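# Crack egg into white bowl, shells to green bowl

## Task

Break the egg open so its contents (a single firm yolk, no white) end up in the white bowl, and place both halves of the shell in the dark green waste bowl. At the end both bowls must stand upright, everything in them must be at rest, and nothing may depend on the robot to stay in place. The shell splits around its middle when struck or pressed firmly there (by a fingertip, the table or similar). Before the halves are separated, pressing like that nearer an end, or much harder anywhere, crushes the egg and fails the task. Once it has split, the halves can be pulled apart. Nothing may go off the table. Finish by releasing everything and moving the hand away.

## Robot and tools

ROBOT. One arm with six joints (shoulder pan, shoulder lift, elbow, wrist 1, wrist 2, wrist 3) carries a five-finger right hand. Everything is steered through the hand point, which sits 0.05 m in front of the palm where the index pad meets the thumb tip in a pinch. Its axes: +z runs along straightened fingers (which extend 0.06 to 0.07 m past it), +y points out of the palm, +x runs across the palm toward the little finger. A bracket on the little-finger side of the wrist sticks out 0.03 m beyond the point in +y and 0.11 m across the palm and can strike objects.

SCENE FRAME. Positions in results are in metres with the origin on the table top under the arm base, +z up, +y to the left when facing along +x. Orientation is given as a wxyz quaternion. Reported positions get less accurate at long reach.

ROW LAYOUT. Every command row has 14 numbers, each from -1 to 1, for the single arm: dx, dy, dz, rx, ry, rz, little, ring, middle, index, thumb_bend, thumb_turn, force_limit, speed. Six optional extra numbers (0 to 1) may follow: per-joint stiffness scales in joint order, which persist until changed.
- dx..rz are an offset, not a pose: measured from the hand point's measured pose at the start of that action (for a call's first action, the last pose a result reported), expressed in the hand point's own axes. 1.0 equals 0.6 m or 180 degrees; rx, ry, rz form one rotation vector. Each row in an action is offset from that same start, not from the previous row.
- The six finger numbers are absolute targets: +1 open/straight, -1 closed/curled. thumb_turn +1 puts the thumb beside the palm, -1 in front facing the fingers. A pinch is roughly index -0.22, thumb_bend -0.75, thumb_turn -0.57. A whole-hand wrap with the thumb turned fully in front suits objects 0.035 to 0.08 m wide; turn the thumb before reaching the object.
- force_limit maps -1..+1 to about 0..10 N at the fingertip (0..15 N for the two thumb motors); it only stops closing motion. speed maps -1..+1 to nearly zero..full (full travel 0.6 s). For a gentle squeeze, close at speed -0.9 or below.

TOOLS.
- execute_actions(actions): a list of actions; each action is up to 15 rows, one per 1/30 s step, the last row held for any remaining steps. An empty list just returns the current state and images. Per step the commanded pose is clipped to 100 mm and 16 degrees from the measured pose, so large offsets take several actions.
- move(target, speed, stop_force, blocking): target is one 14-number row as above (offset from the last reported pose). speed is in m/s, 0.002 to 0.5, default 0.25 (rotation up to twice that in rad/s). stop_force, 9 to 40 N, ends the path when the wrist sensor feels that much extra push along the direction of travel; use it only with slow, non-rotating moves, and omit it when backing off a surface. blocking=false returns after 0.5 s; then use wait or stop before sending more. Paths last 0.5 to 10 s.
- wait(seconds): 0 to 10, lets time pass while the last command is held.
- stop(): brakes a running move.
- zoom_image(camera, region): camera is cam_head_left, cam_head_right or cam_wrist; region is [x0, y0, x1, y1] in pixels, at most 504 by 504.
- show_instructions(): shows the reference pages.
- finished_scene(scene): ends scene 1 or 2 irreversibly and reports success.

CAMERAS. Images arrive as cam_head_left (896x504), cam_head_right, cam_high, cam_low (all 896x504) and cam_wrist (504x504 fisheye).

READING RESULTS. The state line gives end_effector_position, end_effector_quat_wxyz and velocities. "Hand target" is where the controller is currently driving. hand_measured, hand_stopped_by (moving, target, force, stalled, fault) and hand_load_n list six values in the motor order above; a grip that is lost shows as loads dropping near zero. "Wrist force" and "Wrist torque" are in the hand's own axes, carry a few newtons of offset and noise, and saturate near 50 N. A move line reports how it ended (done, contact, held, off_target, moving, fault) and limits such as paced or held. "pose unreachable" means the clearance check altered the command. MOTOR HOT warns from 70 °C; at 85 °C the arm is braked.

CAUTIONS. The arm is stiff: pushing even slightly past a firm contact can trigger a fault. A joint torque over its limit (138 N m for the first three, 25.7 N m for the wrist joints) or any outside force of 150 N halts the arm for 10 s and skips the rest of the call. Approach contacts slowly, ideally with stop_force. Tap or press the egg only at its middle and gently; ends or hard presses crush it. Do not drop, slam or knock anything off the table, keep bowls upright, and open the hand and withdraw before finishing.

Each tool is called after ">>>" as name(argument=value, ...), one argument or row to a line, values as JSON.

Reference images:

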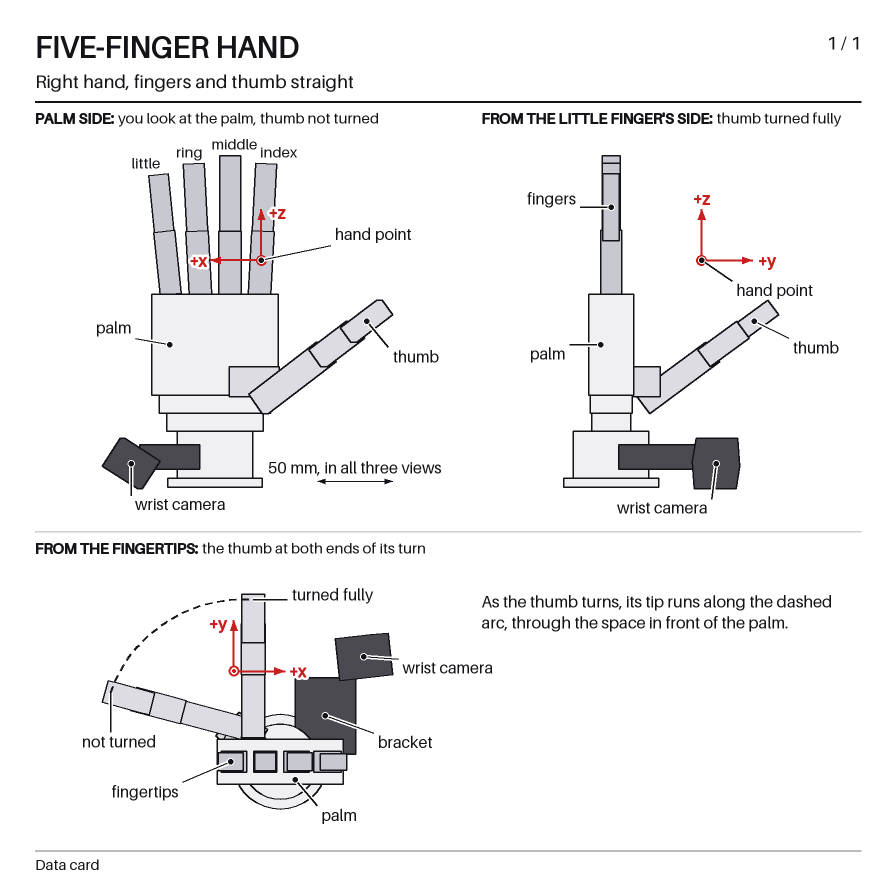

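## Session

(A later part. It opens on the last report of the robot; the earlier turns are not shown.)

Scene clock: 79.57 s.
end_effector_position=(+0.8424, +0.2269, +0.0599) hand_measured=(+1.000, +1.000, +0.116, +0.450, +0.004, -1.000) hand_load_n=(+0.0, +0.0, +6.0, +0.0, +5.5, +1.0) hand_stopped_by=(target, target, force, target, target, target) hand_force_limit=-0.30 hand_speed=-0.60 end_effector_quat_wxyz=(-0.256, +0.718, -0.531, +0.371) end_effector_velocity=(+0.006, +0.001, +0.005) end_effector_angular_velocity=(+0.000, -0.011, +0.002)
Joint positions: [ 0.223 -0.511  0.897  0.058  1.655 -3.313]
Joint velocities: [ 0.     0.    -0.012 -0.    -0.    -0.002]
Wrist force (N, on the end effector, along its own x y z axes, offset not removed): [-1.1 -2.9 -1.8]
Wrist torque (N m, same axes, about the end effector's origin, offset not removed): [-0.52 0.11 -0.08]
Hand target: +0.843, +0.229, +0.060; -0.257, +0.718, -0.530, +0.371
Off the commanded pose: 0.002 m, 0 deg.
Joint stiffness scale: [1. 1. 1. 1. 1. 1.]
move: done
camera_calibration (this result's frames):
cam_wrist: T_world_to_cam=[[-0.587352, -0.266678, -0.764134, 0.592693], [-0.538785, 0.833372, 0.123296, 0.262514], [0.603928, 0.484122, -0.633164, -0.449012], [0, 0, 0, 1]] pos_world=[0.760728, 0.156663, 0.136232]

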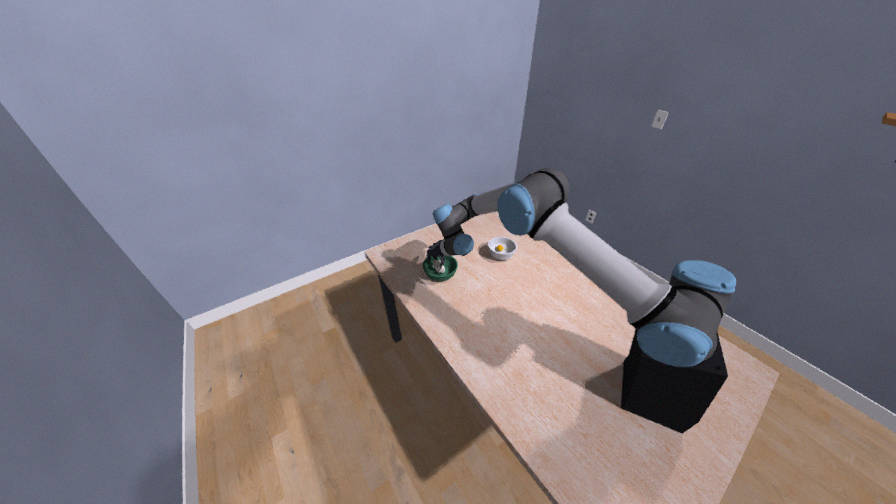

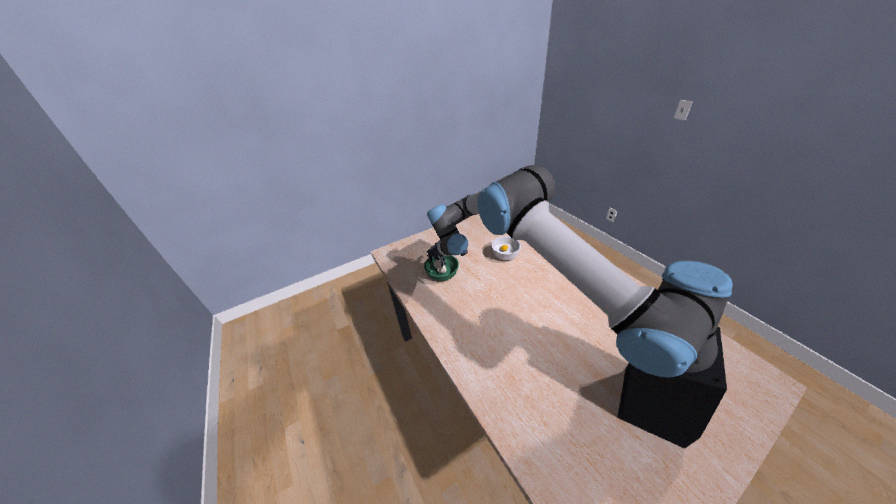

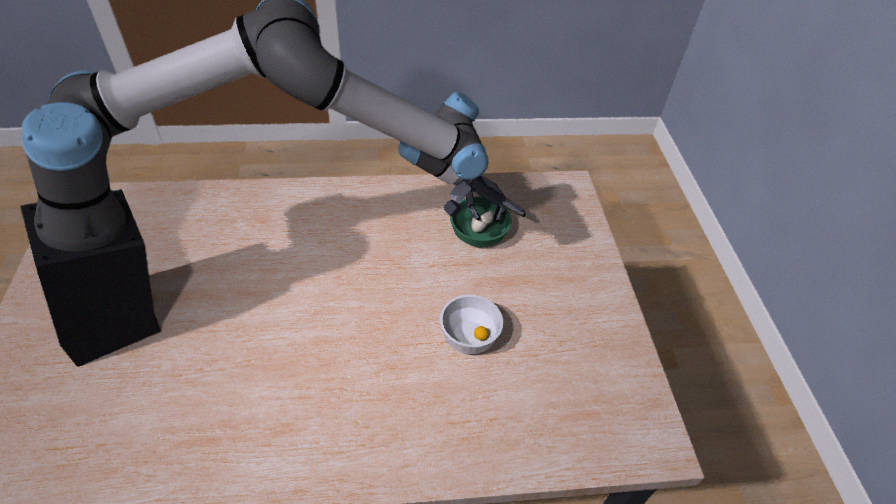

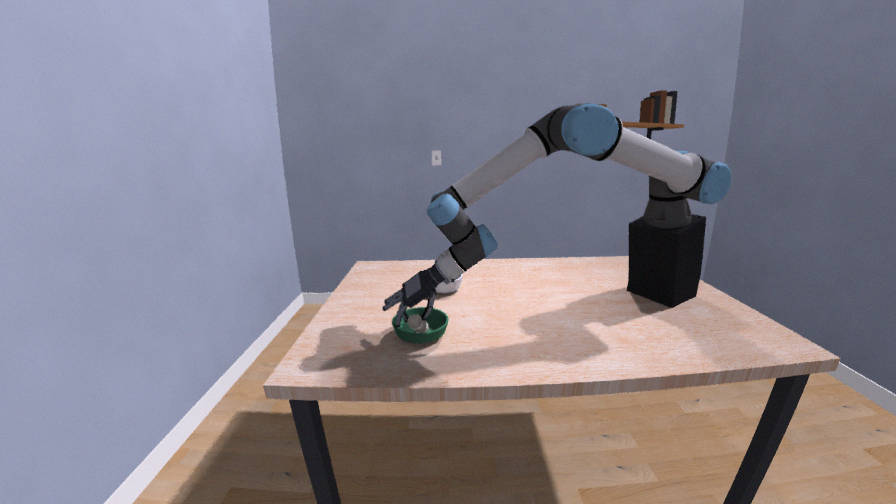

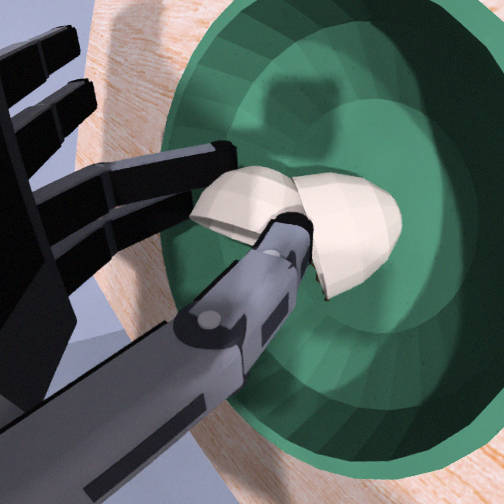

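>>> execute_actions(
  actions=[
    [[0,0,0,0,0,0,1,1,0.3,0.45,0,-1,-0.3,-0.5]],
  ],
)

>>> move(
  target=[0.04,-0.1,-0.14,0,0,0,1,1,0.3,0.45,0,-1,-0.3,-0.5],
  speed=0.12,
)

Scene clock: 80.17 s.
end_effector_position=(+0.8428, +0.2270, +0.0602) hand_measured=(+1.000, +1.000, +0.300, +0.450, +0.000, -1.000) hand_load_n=(+0.0, +0.0, +0.0, +0.0, +0.0, +0.0) hand_stopped_by=(target, target, target, target, target, target) hand_force_limit=-0.30 hand_speed=-0.50 end_effector_quat_wxyz=(-0.256, +0.718, -0.531, +0.371) end_effector_velocity=(-0.000, -0.001, -0.001) end_effector_angular_velocity=(-0.002, +0.001, -0.000)
Joint positions: [ 0.223 -0.511  0.896  0.058  1.655 -3.313]
Joint velocities: [-0.     0.002 -0.    -0.001  0.001 -0.001]
Wrist force (N, on the end effector, along its own x y z axes, offset not removed): [-0.8 -3.9 -1.7]
Wrist torque (N m, same axes, about the end effector's origin, offset not removed): [-0.58 0.03 -0.18]
Hand target: +0.842, +0.227, +0.060; -0.256, +0.718, -0.531, +0.371
Off the commanded pose: 0.000 m, 0 deg.
Joint stiffness scale: [1. 1. 1. 1. 1. 1.]
camera_calibration (this result's frames):
cam_wrist: T_world_to_cam=[[-0.586765, -0.266634, -0.7646, 0.592663], [-0.538911, 0.83334, 0.122963, 0.262756], [0.604386, 0.484201, -0.632666, -0.449562], [0, 0, 0, 1]] pos_world=[0.761064, 0.156737, 0.136419]

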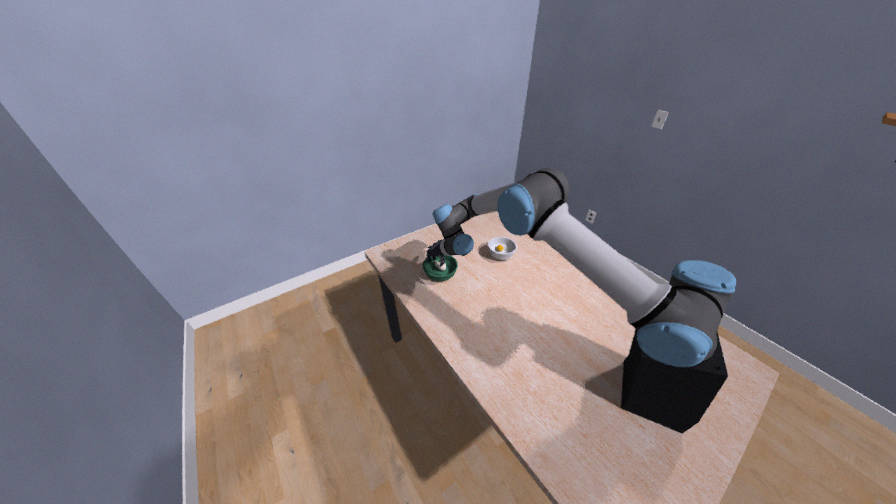

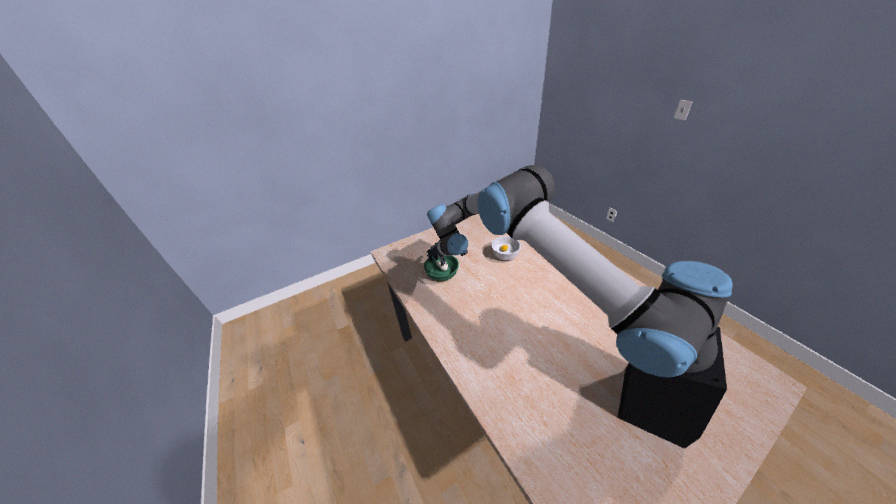

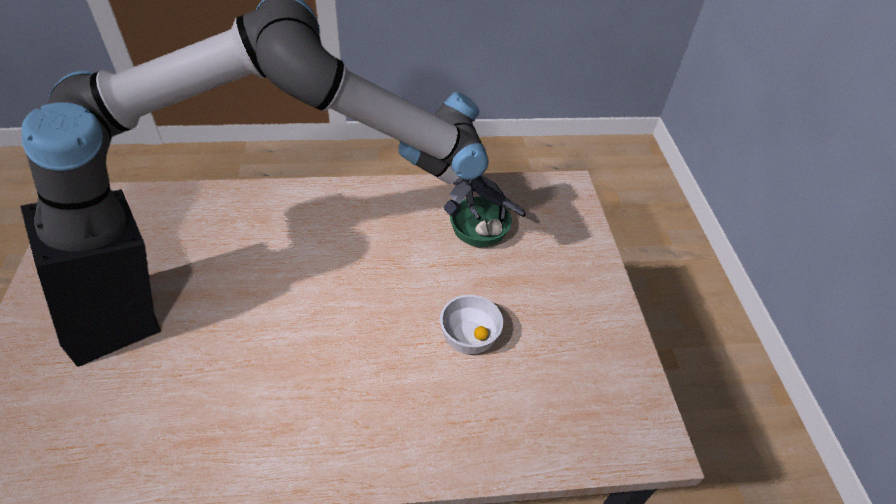

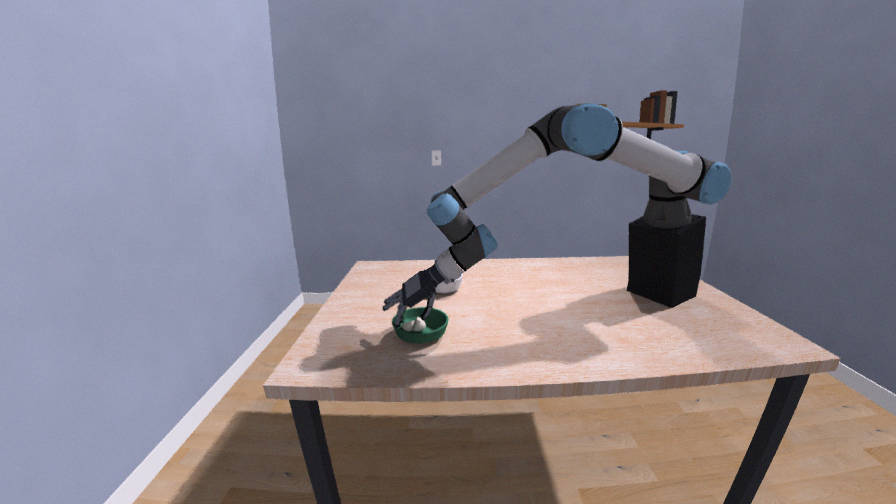

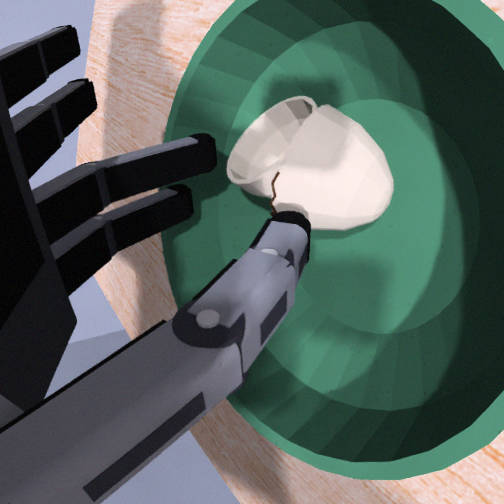

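Scene clock: 81.67 s.
end_effector_position=(+0.8143, +0.2262, +0.1614) hand_measured=(+1.000, +1.000, +0.300, +0.450, +0.000, -1.000) hand_load_n=(+0.0, +0.0, +0.0, +0.0, +0.0, +0.0) hand_stopped_by=(target, target, target, target, target, target) hand_force_limit=-0.30 hand_speed=-0.50 end_effector_quat_wxyz=(-0.257, +0.718, -0.530, +0.371) end_effector_velocity=(-0.001, -0.000, +0.002) end_effector_angular_velocity=(-0.001, +0.001, +0.001)
Joint positions: [ 0.215 -0.736  1.079  0.099  1.648 -3.316]
Joint velocities: [-0.    -0.005  0.005  0.001 -0.    -0.001]
Wrist force (N, on the end effector, along its own x y z axes, offset not removed): [-1.0 -1.5 -1.7]
Wrist torque (N m, same axes, about the end effector's origin, offset not removed): [-0.19 0.19 -0.17]
Hand target: +0.814, +0.225, +0.162; -0.256, +0.718, -0.531, +0.371
Off the commanded pose: 0.002 m, 0 deg.
Joint stiffness scale: [1. 1. 1. 1. 1. 1.]
move: done
camera_calibration (this result's frames):
cam_wrist: T_world_to_cam=[[-0.585402, -0.266867, -0.765563, 0.652197], [-0.539816, 0.832827, 0.122466, 0.236556], [0.6049, 0.484955, -0.631597, -0.368578], [0, 0, 0, 1]] pos_world=[0.732447, 0.155783, 0.237535]

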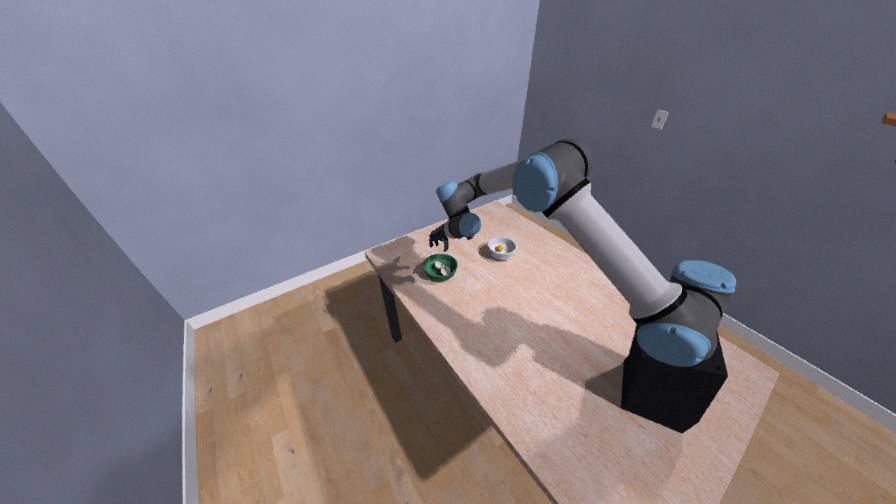

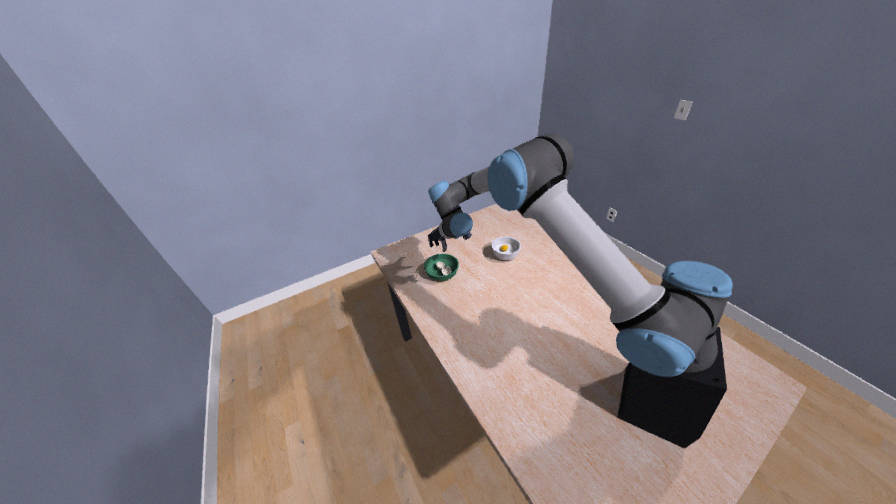

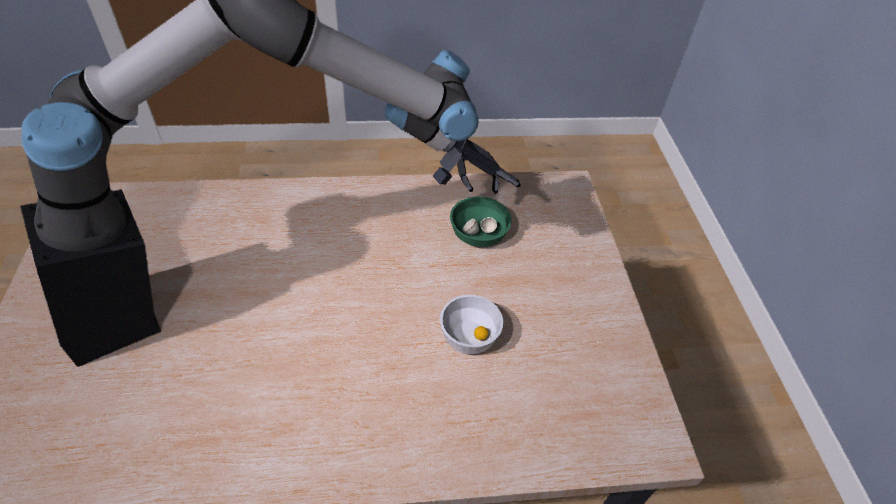

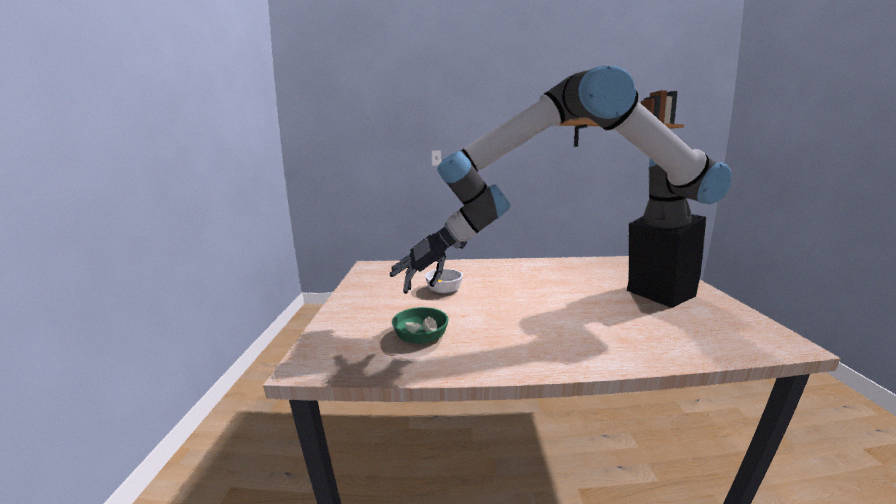

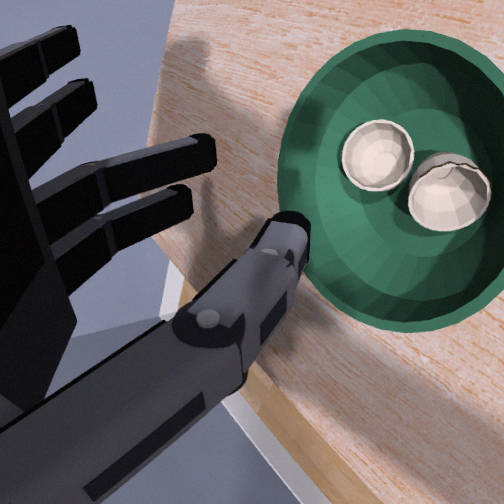

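>>> wait(
  seconds=6,
)

>>> wait(
  seconds=1,
)

Scene clock: 87.73 s.
end_effector_position=(+0.8142, +0.2262, +0.1619) hand_measured=(+1.000, +1.000, +0.300, +0.450, +0.000, -1.000) hand_load_n=(+0.0, +0.0, +0.0, +0.0, +0.0, +0.0) hand_stopped_by=(target, target, target, target, target, target) hand_force_limit=-0.30 hand_speed=-0.50 end_effector_quat_wxyz=(-0.257, +0.717, -0.530, +0.371) end_effector_velocity=(-0.001, -0.000, -0.001) end_effector_angular_velocity=(-0.000, +0.002, -0.002)
Joint positions: [ 0.215 -0.737  1.079  0.099  1.648 -3.316]
Joint velocities: [-0.     0.001  0.001  0.001  0.001  0.001]
Wrist force (N, on the end effector, along its own x y z axes, offset not removed): [1.6 -2.9 -1.4]
Wrist torque (N m, same axes, about the end effector's origin, offset not removed): [-0.45 -0.27 -0.13]
Hand target: +0.814, +0.225, +0.162; -0.256, +0.718, -0.531, +0.371
Off the commanded pose: 0.002 m, 0 deg.
Joint stiffness scale: [1. 1. 1. 1. 1. 1.]
wait: 6.00 s; at rest by 0.10 s
camera_calibration (this result's frames):
cam_wrist: T_world_to_cam=[[-0.585176, -0.266884, -0.76573, 0.652371], [-0.539931, 0.832767, 0.122371, 0.236589], [0.605015, 0.485049, -0.631414, -0.368453], [0, 0, 0, 1]] pos_world=[0.732413, 0.155802, 0.237941]

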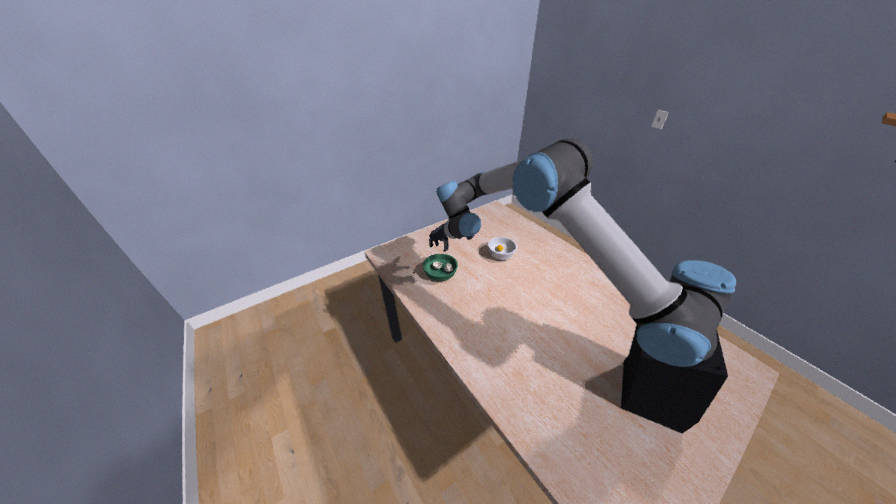

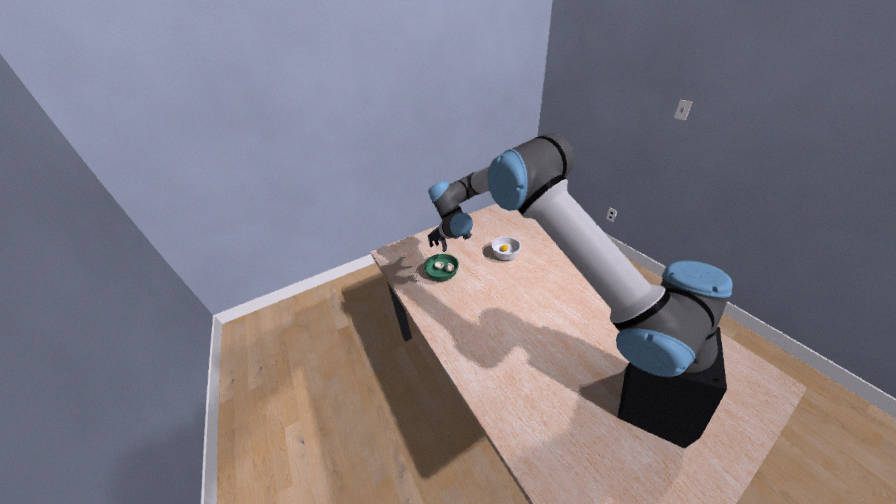

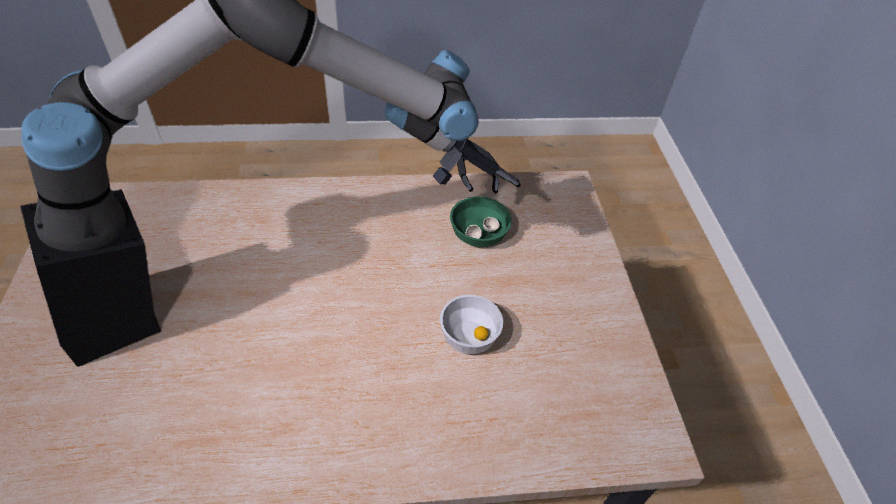

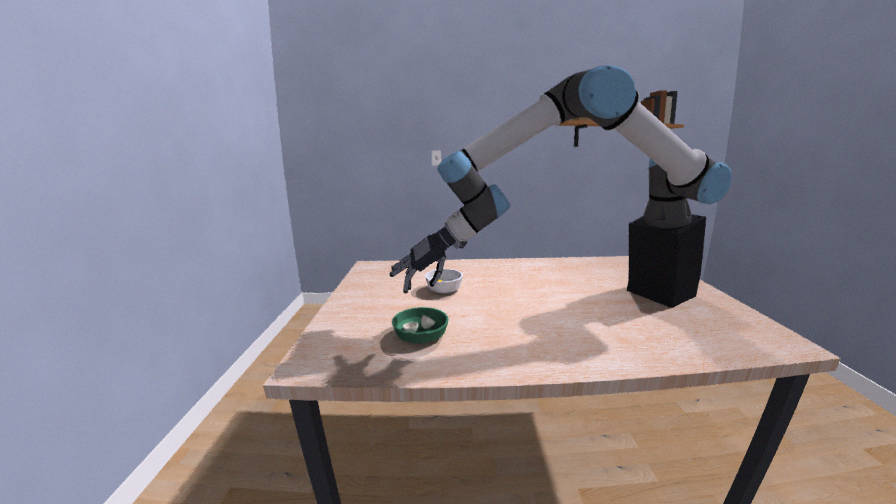

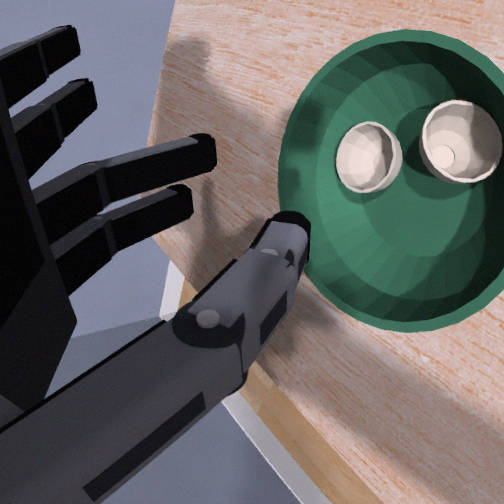

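Scene clock: 88.73 s.
end_effector_position=(+0.8142, +0.2262, +0.1619) hand_measured=(+1.000, +1.000, +0.300, +0.450, +0.000, -1.000) hand_load_n=(+0.0, +0.0, +0.0, +0.0, +0.0, +0.0) hand_stopped_by=(target, target, target, target, target, target) hand_force_limit=-0.30 hand_speed=-0.50 end_effector_quat_wxyz=(-0.257, +0.717, -0.530, +0.371) end_effector_velocity=(-0.000, +0.000, +0.000) end_effector_angular_velocity=(+0.000, -0.000, +0.000)
Joint positions: [ 0.215 -0.737  1.079  0.099  1.648 -3.316]
Joint velocities: [ 0.    -0.001  0.001 -0.    -0.     0.   ]
Wrist force (N, on the end effector, along its own x y z axes, offset not removed): [1.2 -1.8 -1.6]
Wrist torque (N m, same axes, about the end effector's origin, offset not removed): [-0.17 -0.15 0.06]
Hand target: +0.814, +0.225, +0.162; -0.256, +0.718, -0.531, +0.371
Off the commanded pose: 0.002 m, 0 deg.
Joint stiffness scale: [1. 1. 1. 1. 1. 1.]
wait: 1.00 s; at rest by 0.17 s
camera_calibration (this result's frames):
cam_wrist: T_world_to_cam=[[-0.585177, -0.266884, -0.765729, 0.652371], [-0.539931, 0.832767, 0.122371, 0.236589], [0.605015, 0.485049, -0.631414, -0.368453], [0, 0, 0, 1]] pos_world=[0.732413, 0.155802, 0.237941]

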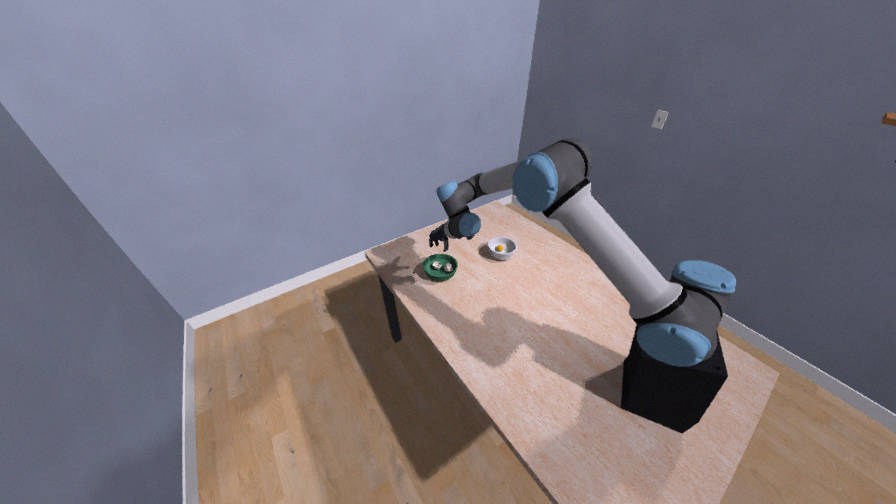

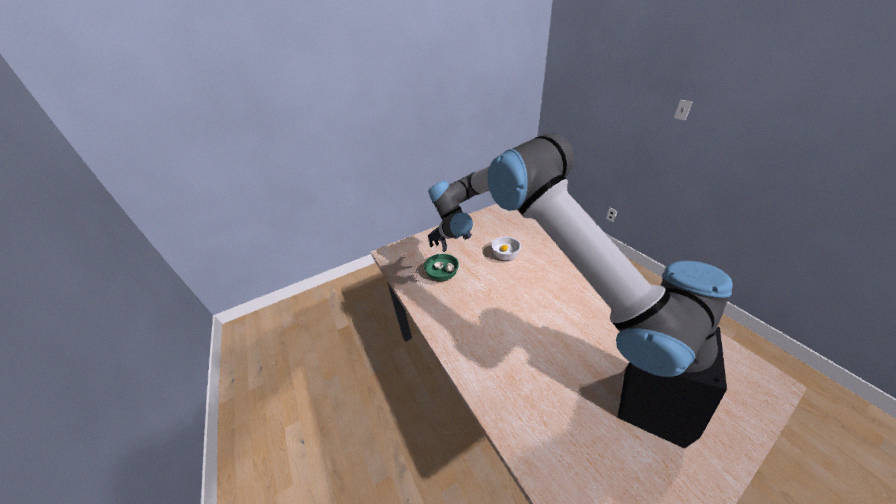

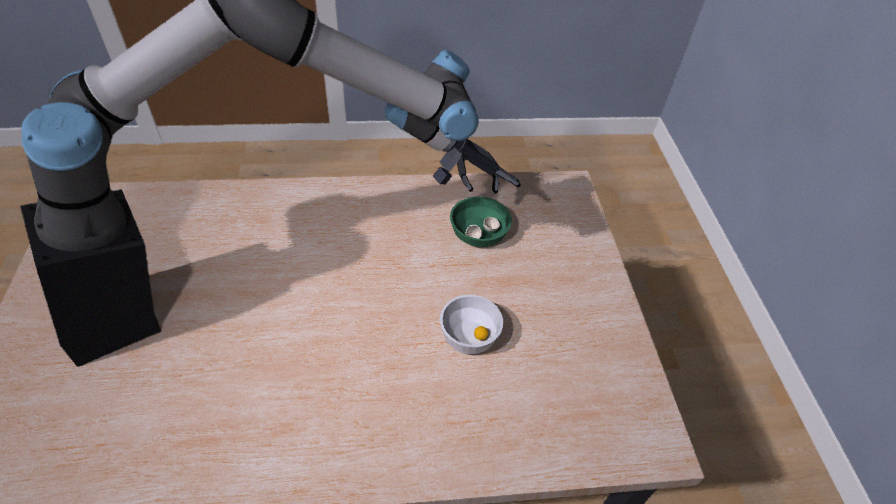

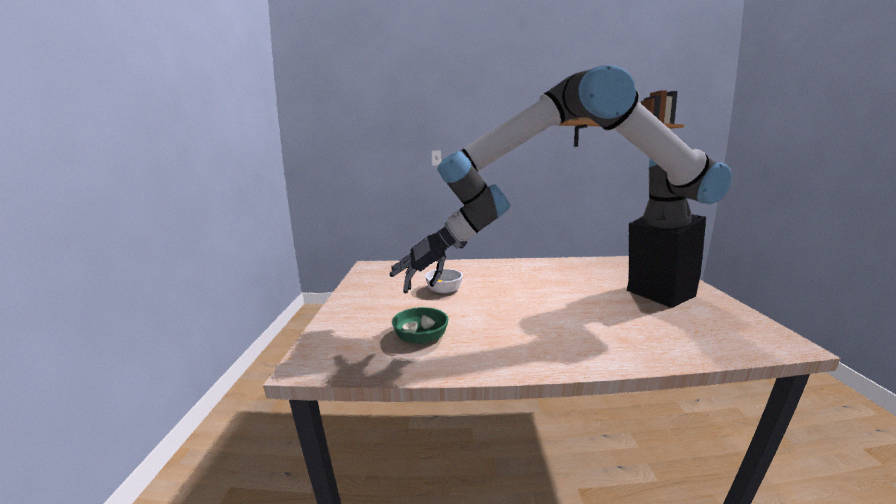

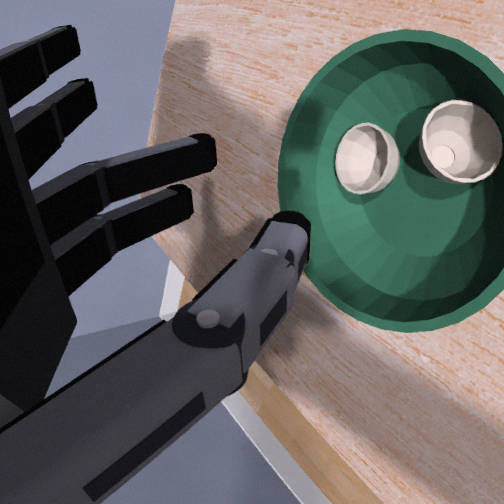

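Still rocking slightly; wait more.

>>> wait(
  seconds=10,
)

>>> wait(
  seconds=0.7,
)

Scene clock: 98.87 s.
end_effector_position=(+0.8142, +0.2262, +0.1619) hand_measured=(+1.000, +1.000, +0.300, +0.450, +0.000, -1.000) hand_load_n=(+0.0, +0.0, +0.0, +0.0, +0.0, +0.0) hand_stopped_by=(target, target, target, target, target, target) hand_force_limit=-0.30 hand_speed=-0.50 end_effector_quat_wxyz=(-0.257, +0.717, -0.530, +0.371) end_effector_velocity=(+0.001, +0.000, +0.000) end_effector_angular_velocity=(-0.000, -0.001, +0.001)
Joint positions: [ 0.215 -0.737  1.079  0.099  1.648 -3.316]
Joint velocities: [ 0.     0.    -0.002 -0.    -0.    -0.001]
Wrist force (N, on the end effector, along its own x y z axes, offset not removed): [-1.1 -2.6 2.3]
Wrist torque (N m, same axes, about the end effector's origin, offset not removed): [-0.53 -0.10 -0.30]
Hand target: +0.814, +0.225, +0.162; -0.256, +0.718, -0.531, +0.371
Off the commanded pose: 0.002 m, 0 deg.
Joint stiffness scale: [1. 1. 1. 1. 1. 1.]
wait: 10.00 s; at rest by 0.03 s
camera_calibration (this result's frames):
cam_wrist: T_world_to_cam=[[-0.585181, -0.266884, -0.765726, 0.652371], [-0.539929, 0.832767, 0.122373, 0.236587], [0.605012, 0.485048, -0.631418, -0.368449], [0, 0, 0, 1]] pos_world=[0.732411, 0.1558, 0.23794]

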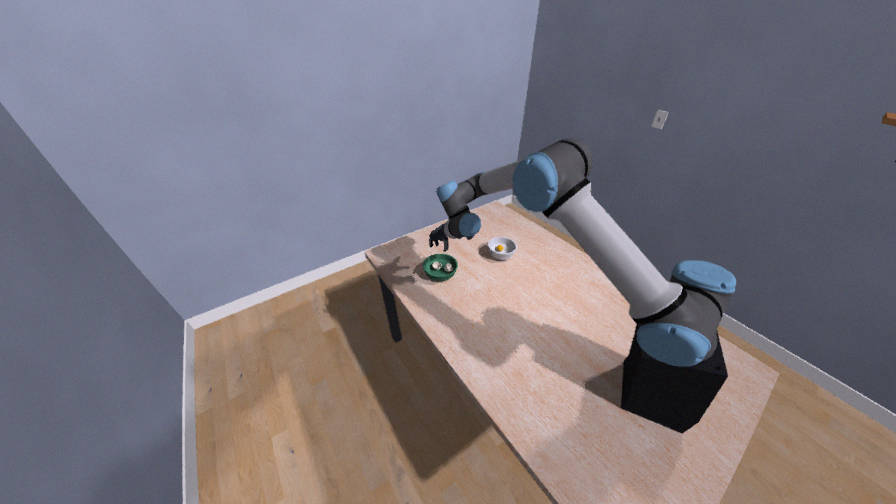

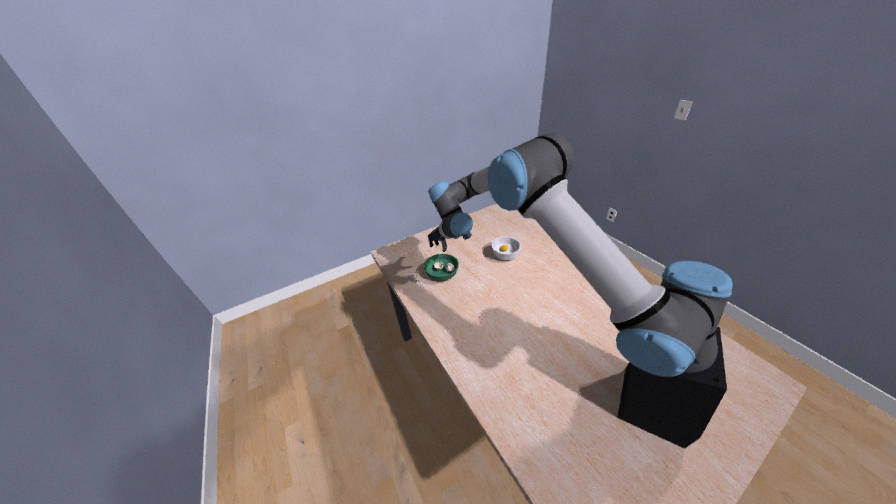

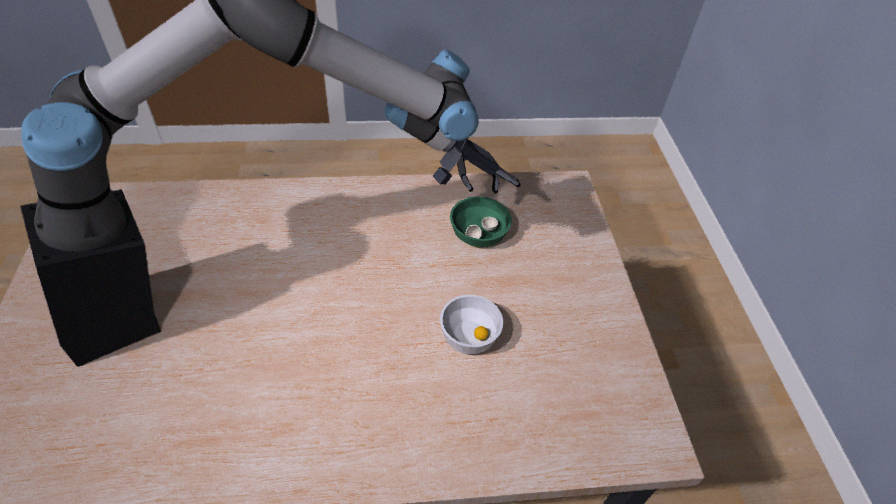

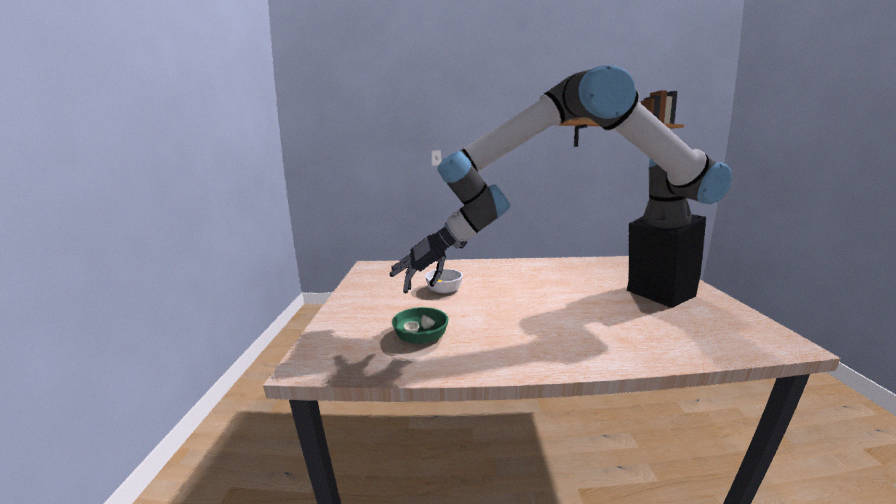

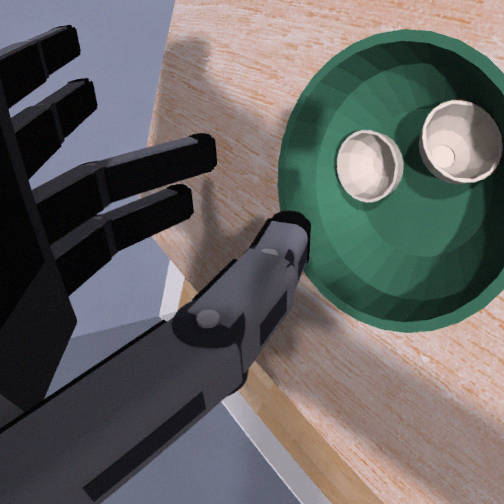

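Scene clock: 99.57 s.
end_effector_position=(+0.8142, +0.2262, +0.1619) hand_measured=(+1.000, +1.000, +0.300, +0.450, +0.000, -1.000) hand_load_n=(+0.0, +0.0, +0.0, +0.0, +0.0, +0.0) hand_stopped_by=(target, target, target, target, target, target) hand_force_limit=-0.30 hand_speed=-0.50 end_effector_quat_wxyz=(-0.257, +0.717, -0.530, +0.371) end_effector_velocity=(-0.000, +0.000, +0.000) end_effector_angular_velocity=(+0.001, +0.000, +0.000)
Joint positions: [ 0.215 -0.737  1.079  0.099  1.648 -3.316]
Joint velocities: [-0.    -0.001 -0.     0.001 -0.001  0.   ]
Wrist force (N, on the end effector, along its own x y z axes, offset not removed): [1.1 -1.0 -0.8]
Wrist torque (N m, same axes, about the end effector's origin, offset not removed): [-0.28 -0.29 0.16]
Hand target: +0.814, +0.225, +0.162; -0.256, +0.718, -0.531, +0.371
Off the commanded pose: 0.002 m, 0 deg.
Joint stiffness scale: [1. 1. 1. 1. 1. 1.]
wait: 0.70 s; at rest by 0.17 s
camera_calibration (this result's frames):
cam_wrist: T_world_to_cam=[[-0.585182, -0.266884, -0.765726, 0.652371], [-0.539929, 0.832767, 0.122374, 0.236587], [0.605012, 0.485048, -0.631418, -0.368448], [0, 0, 0, 1]] pos_world=[0.732411, 0.1558, 0.23794]

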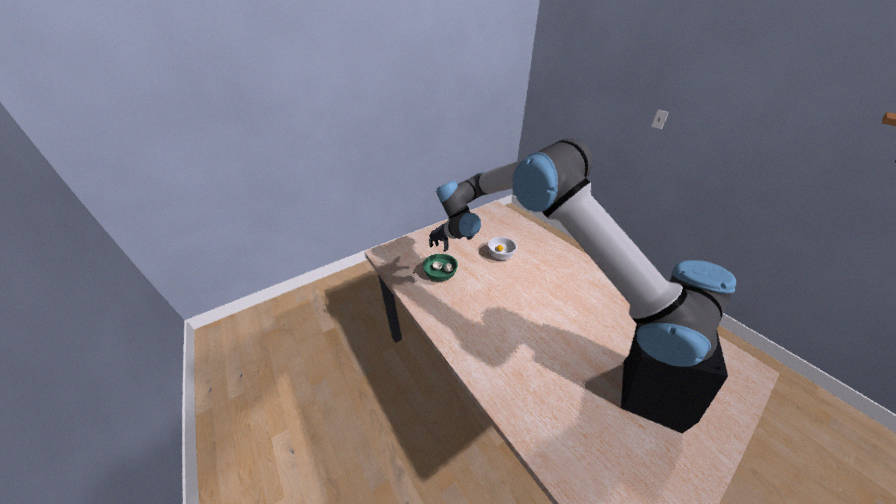

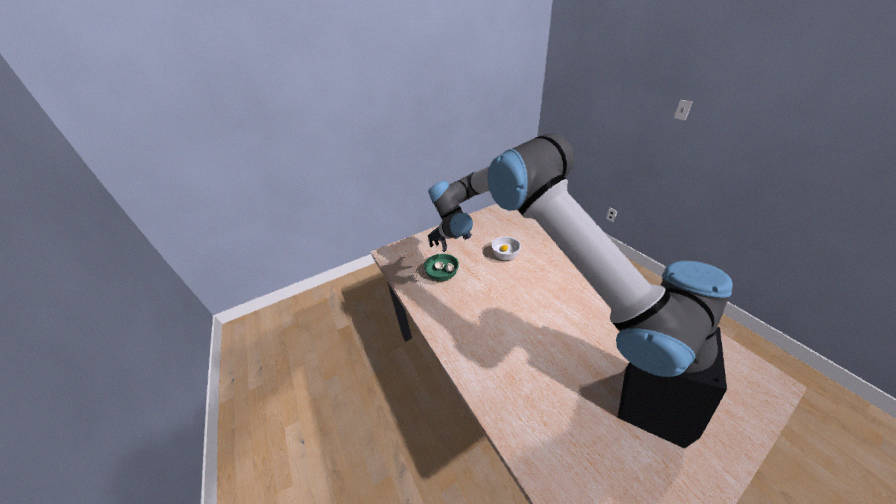

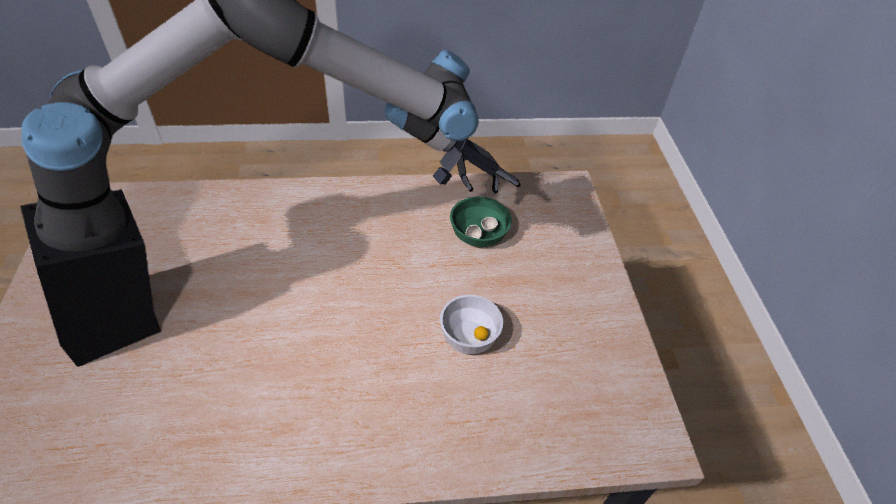

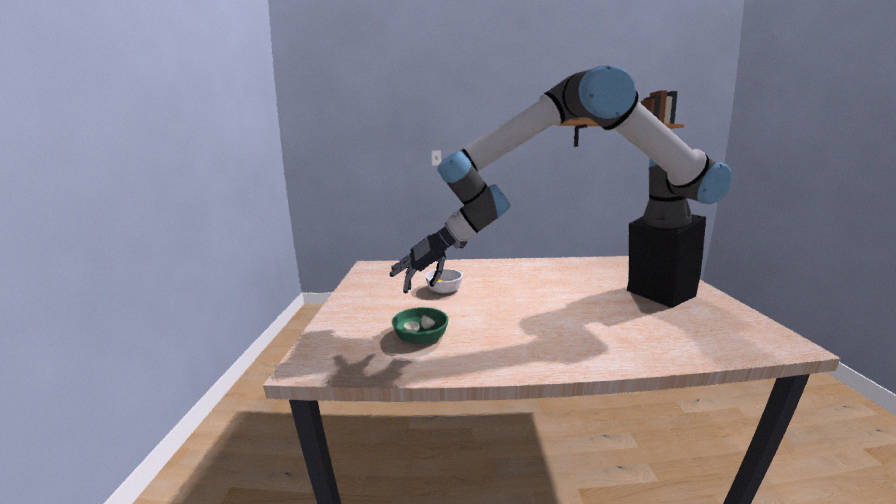

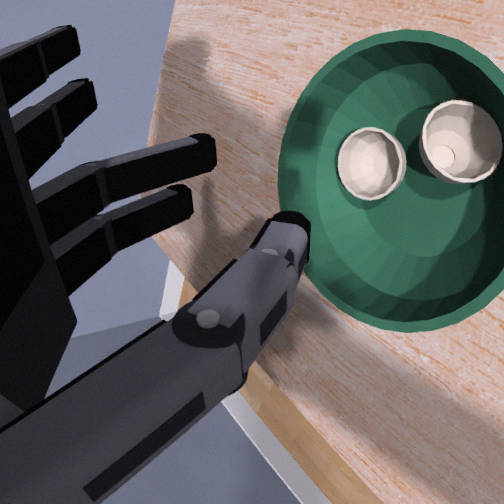

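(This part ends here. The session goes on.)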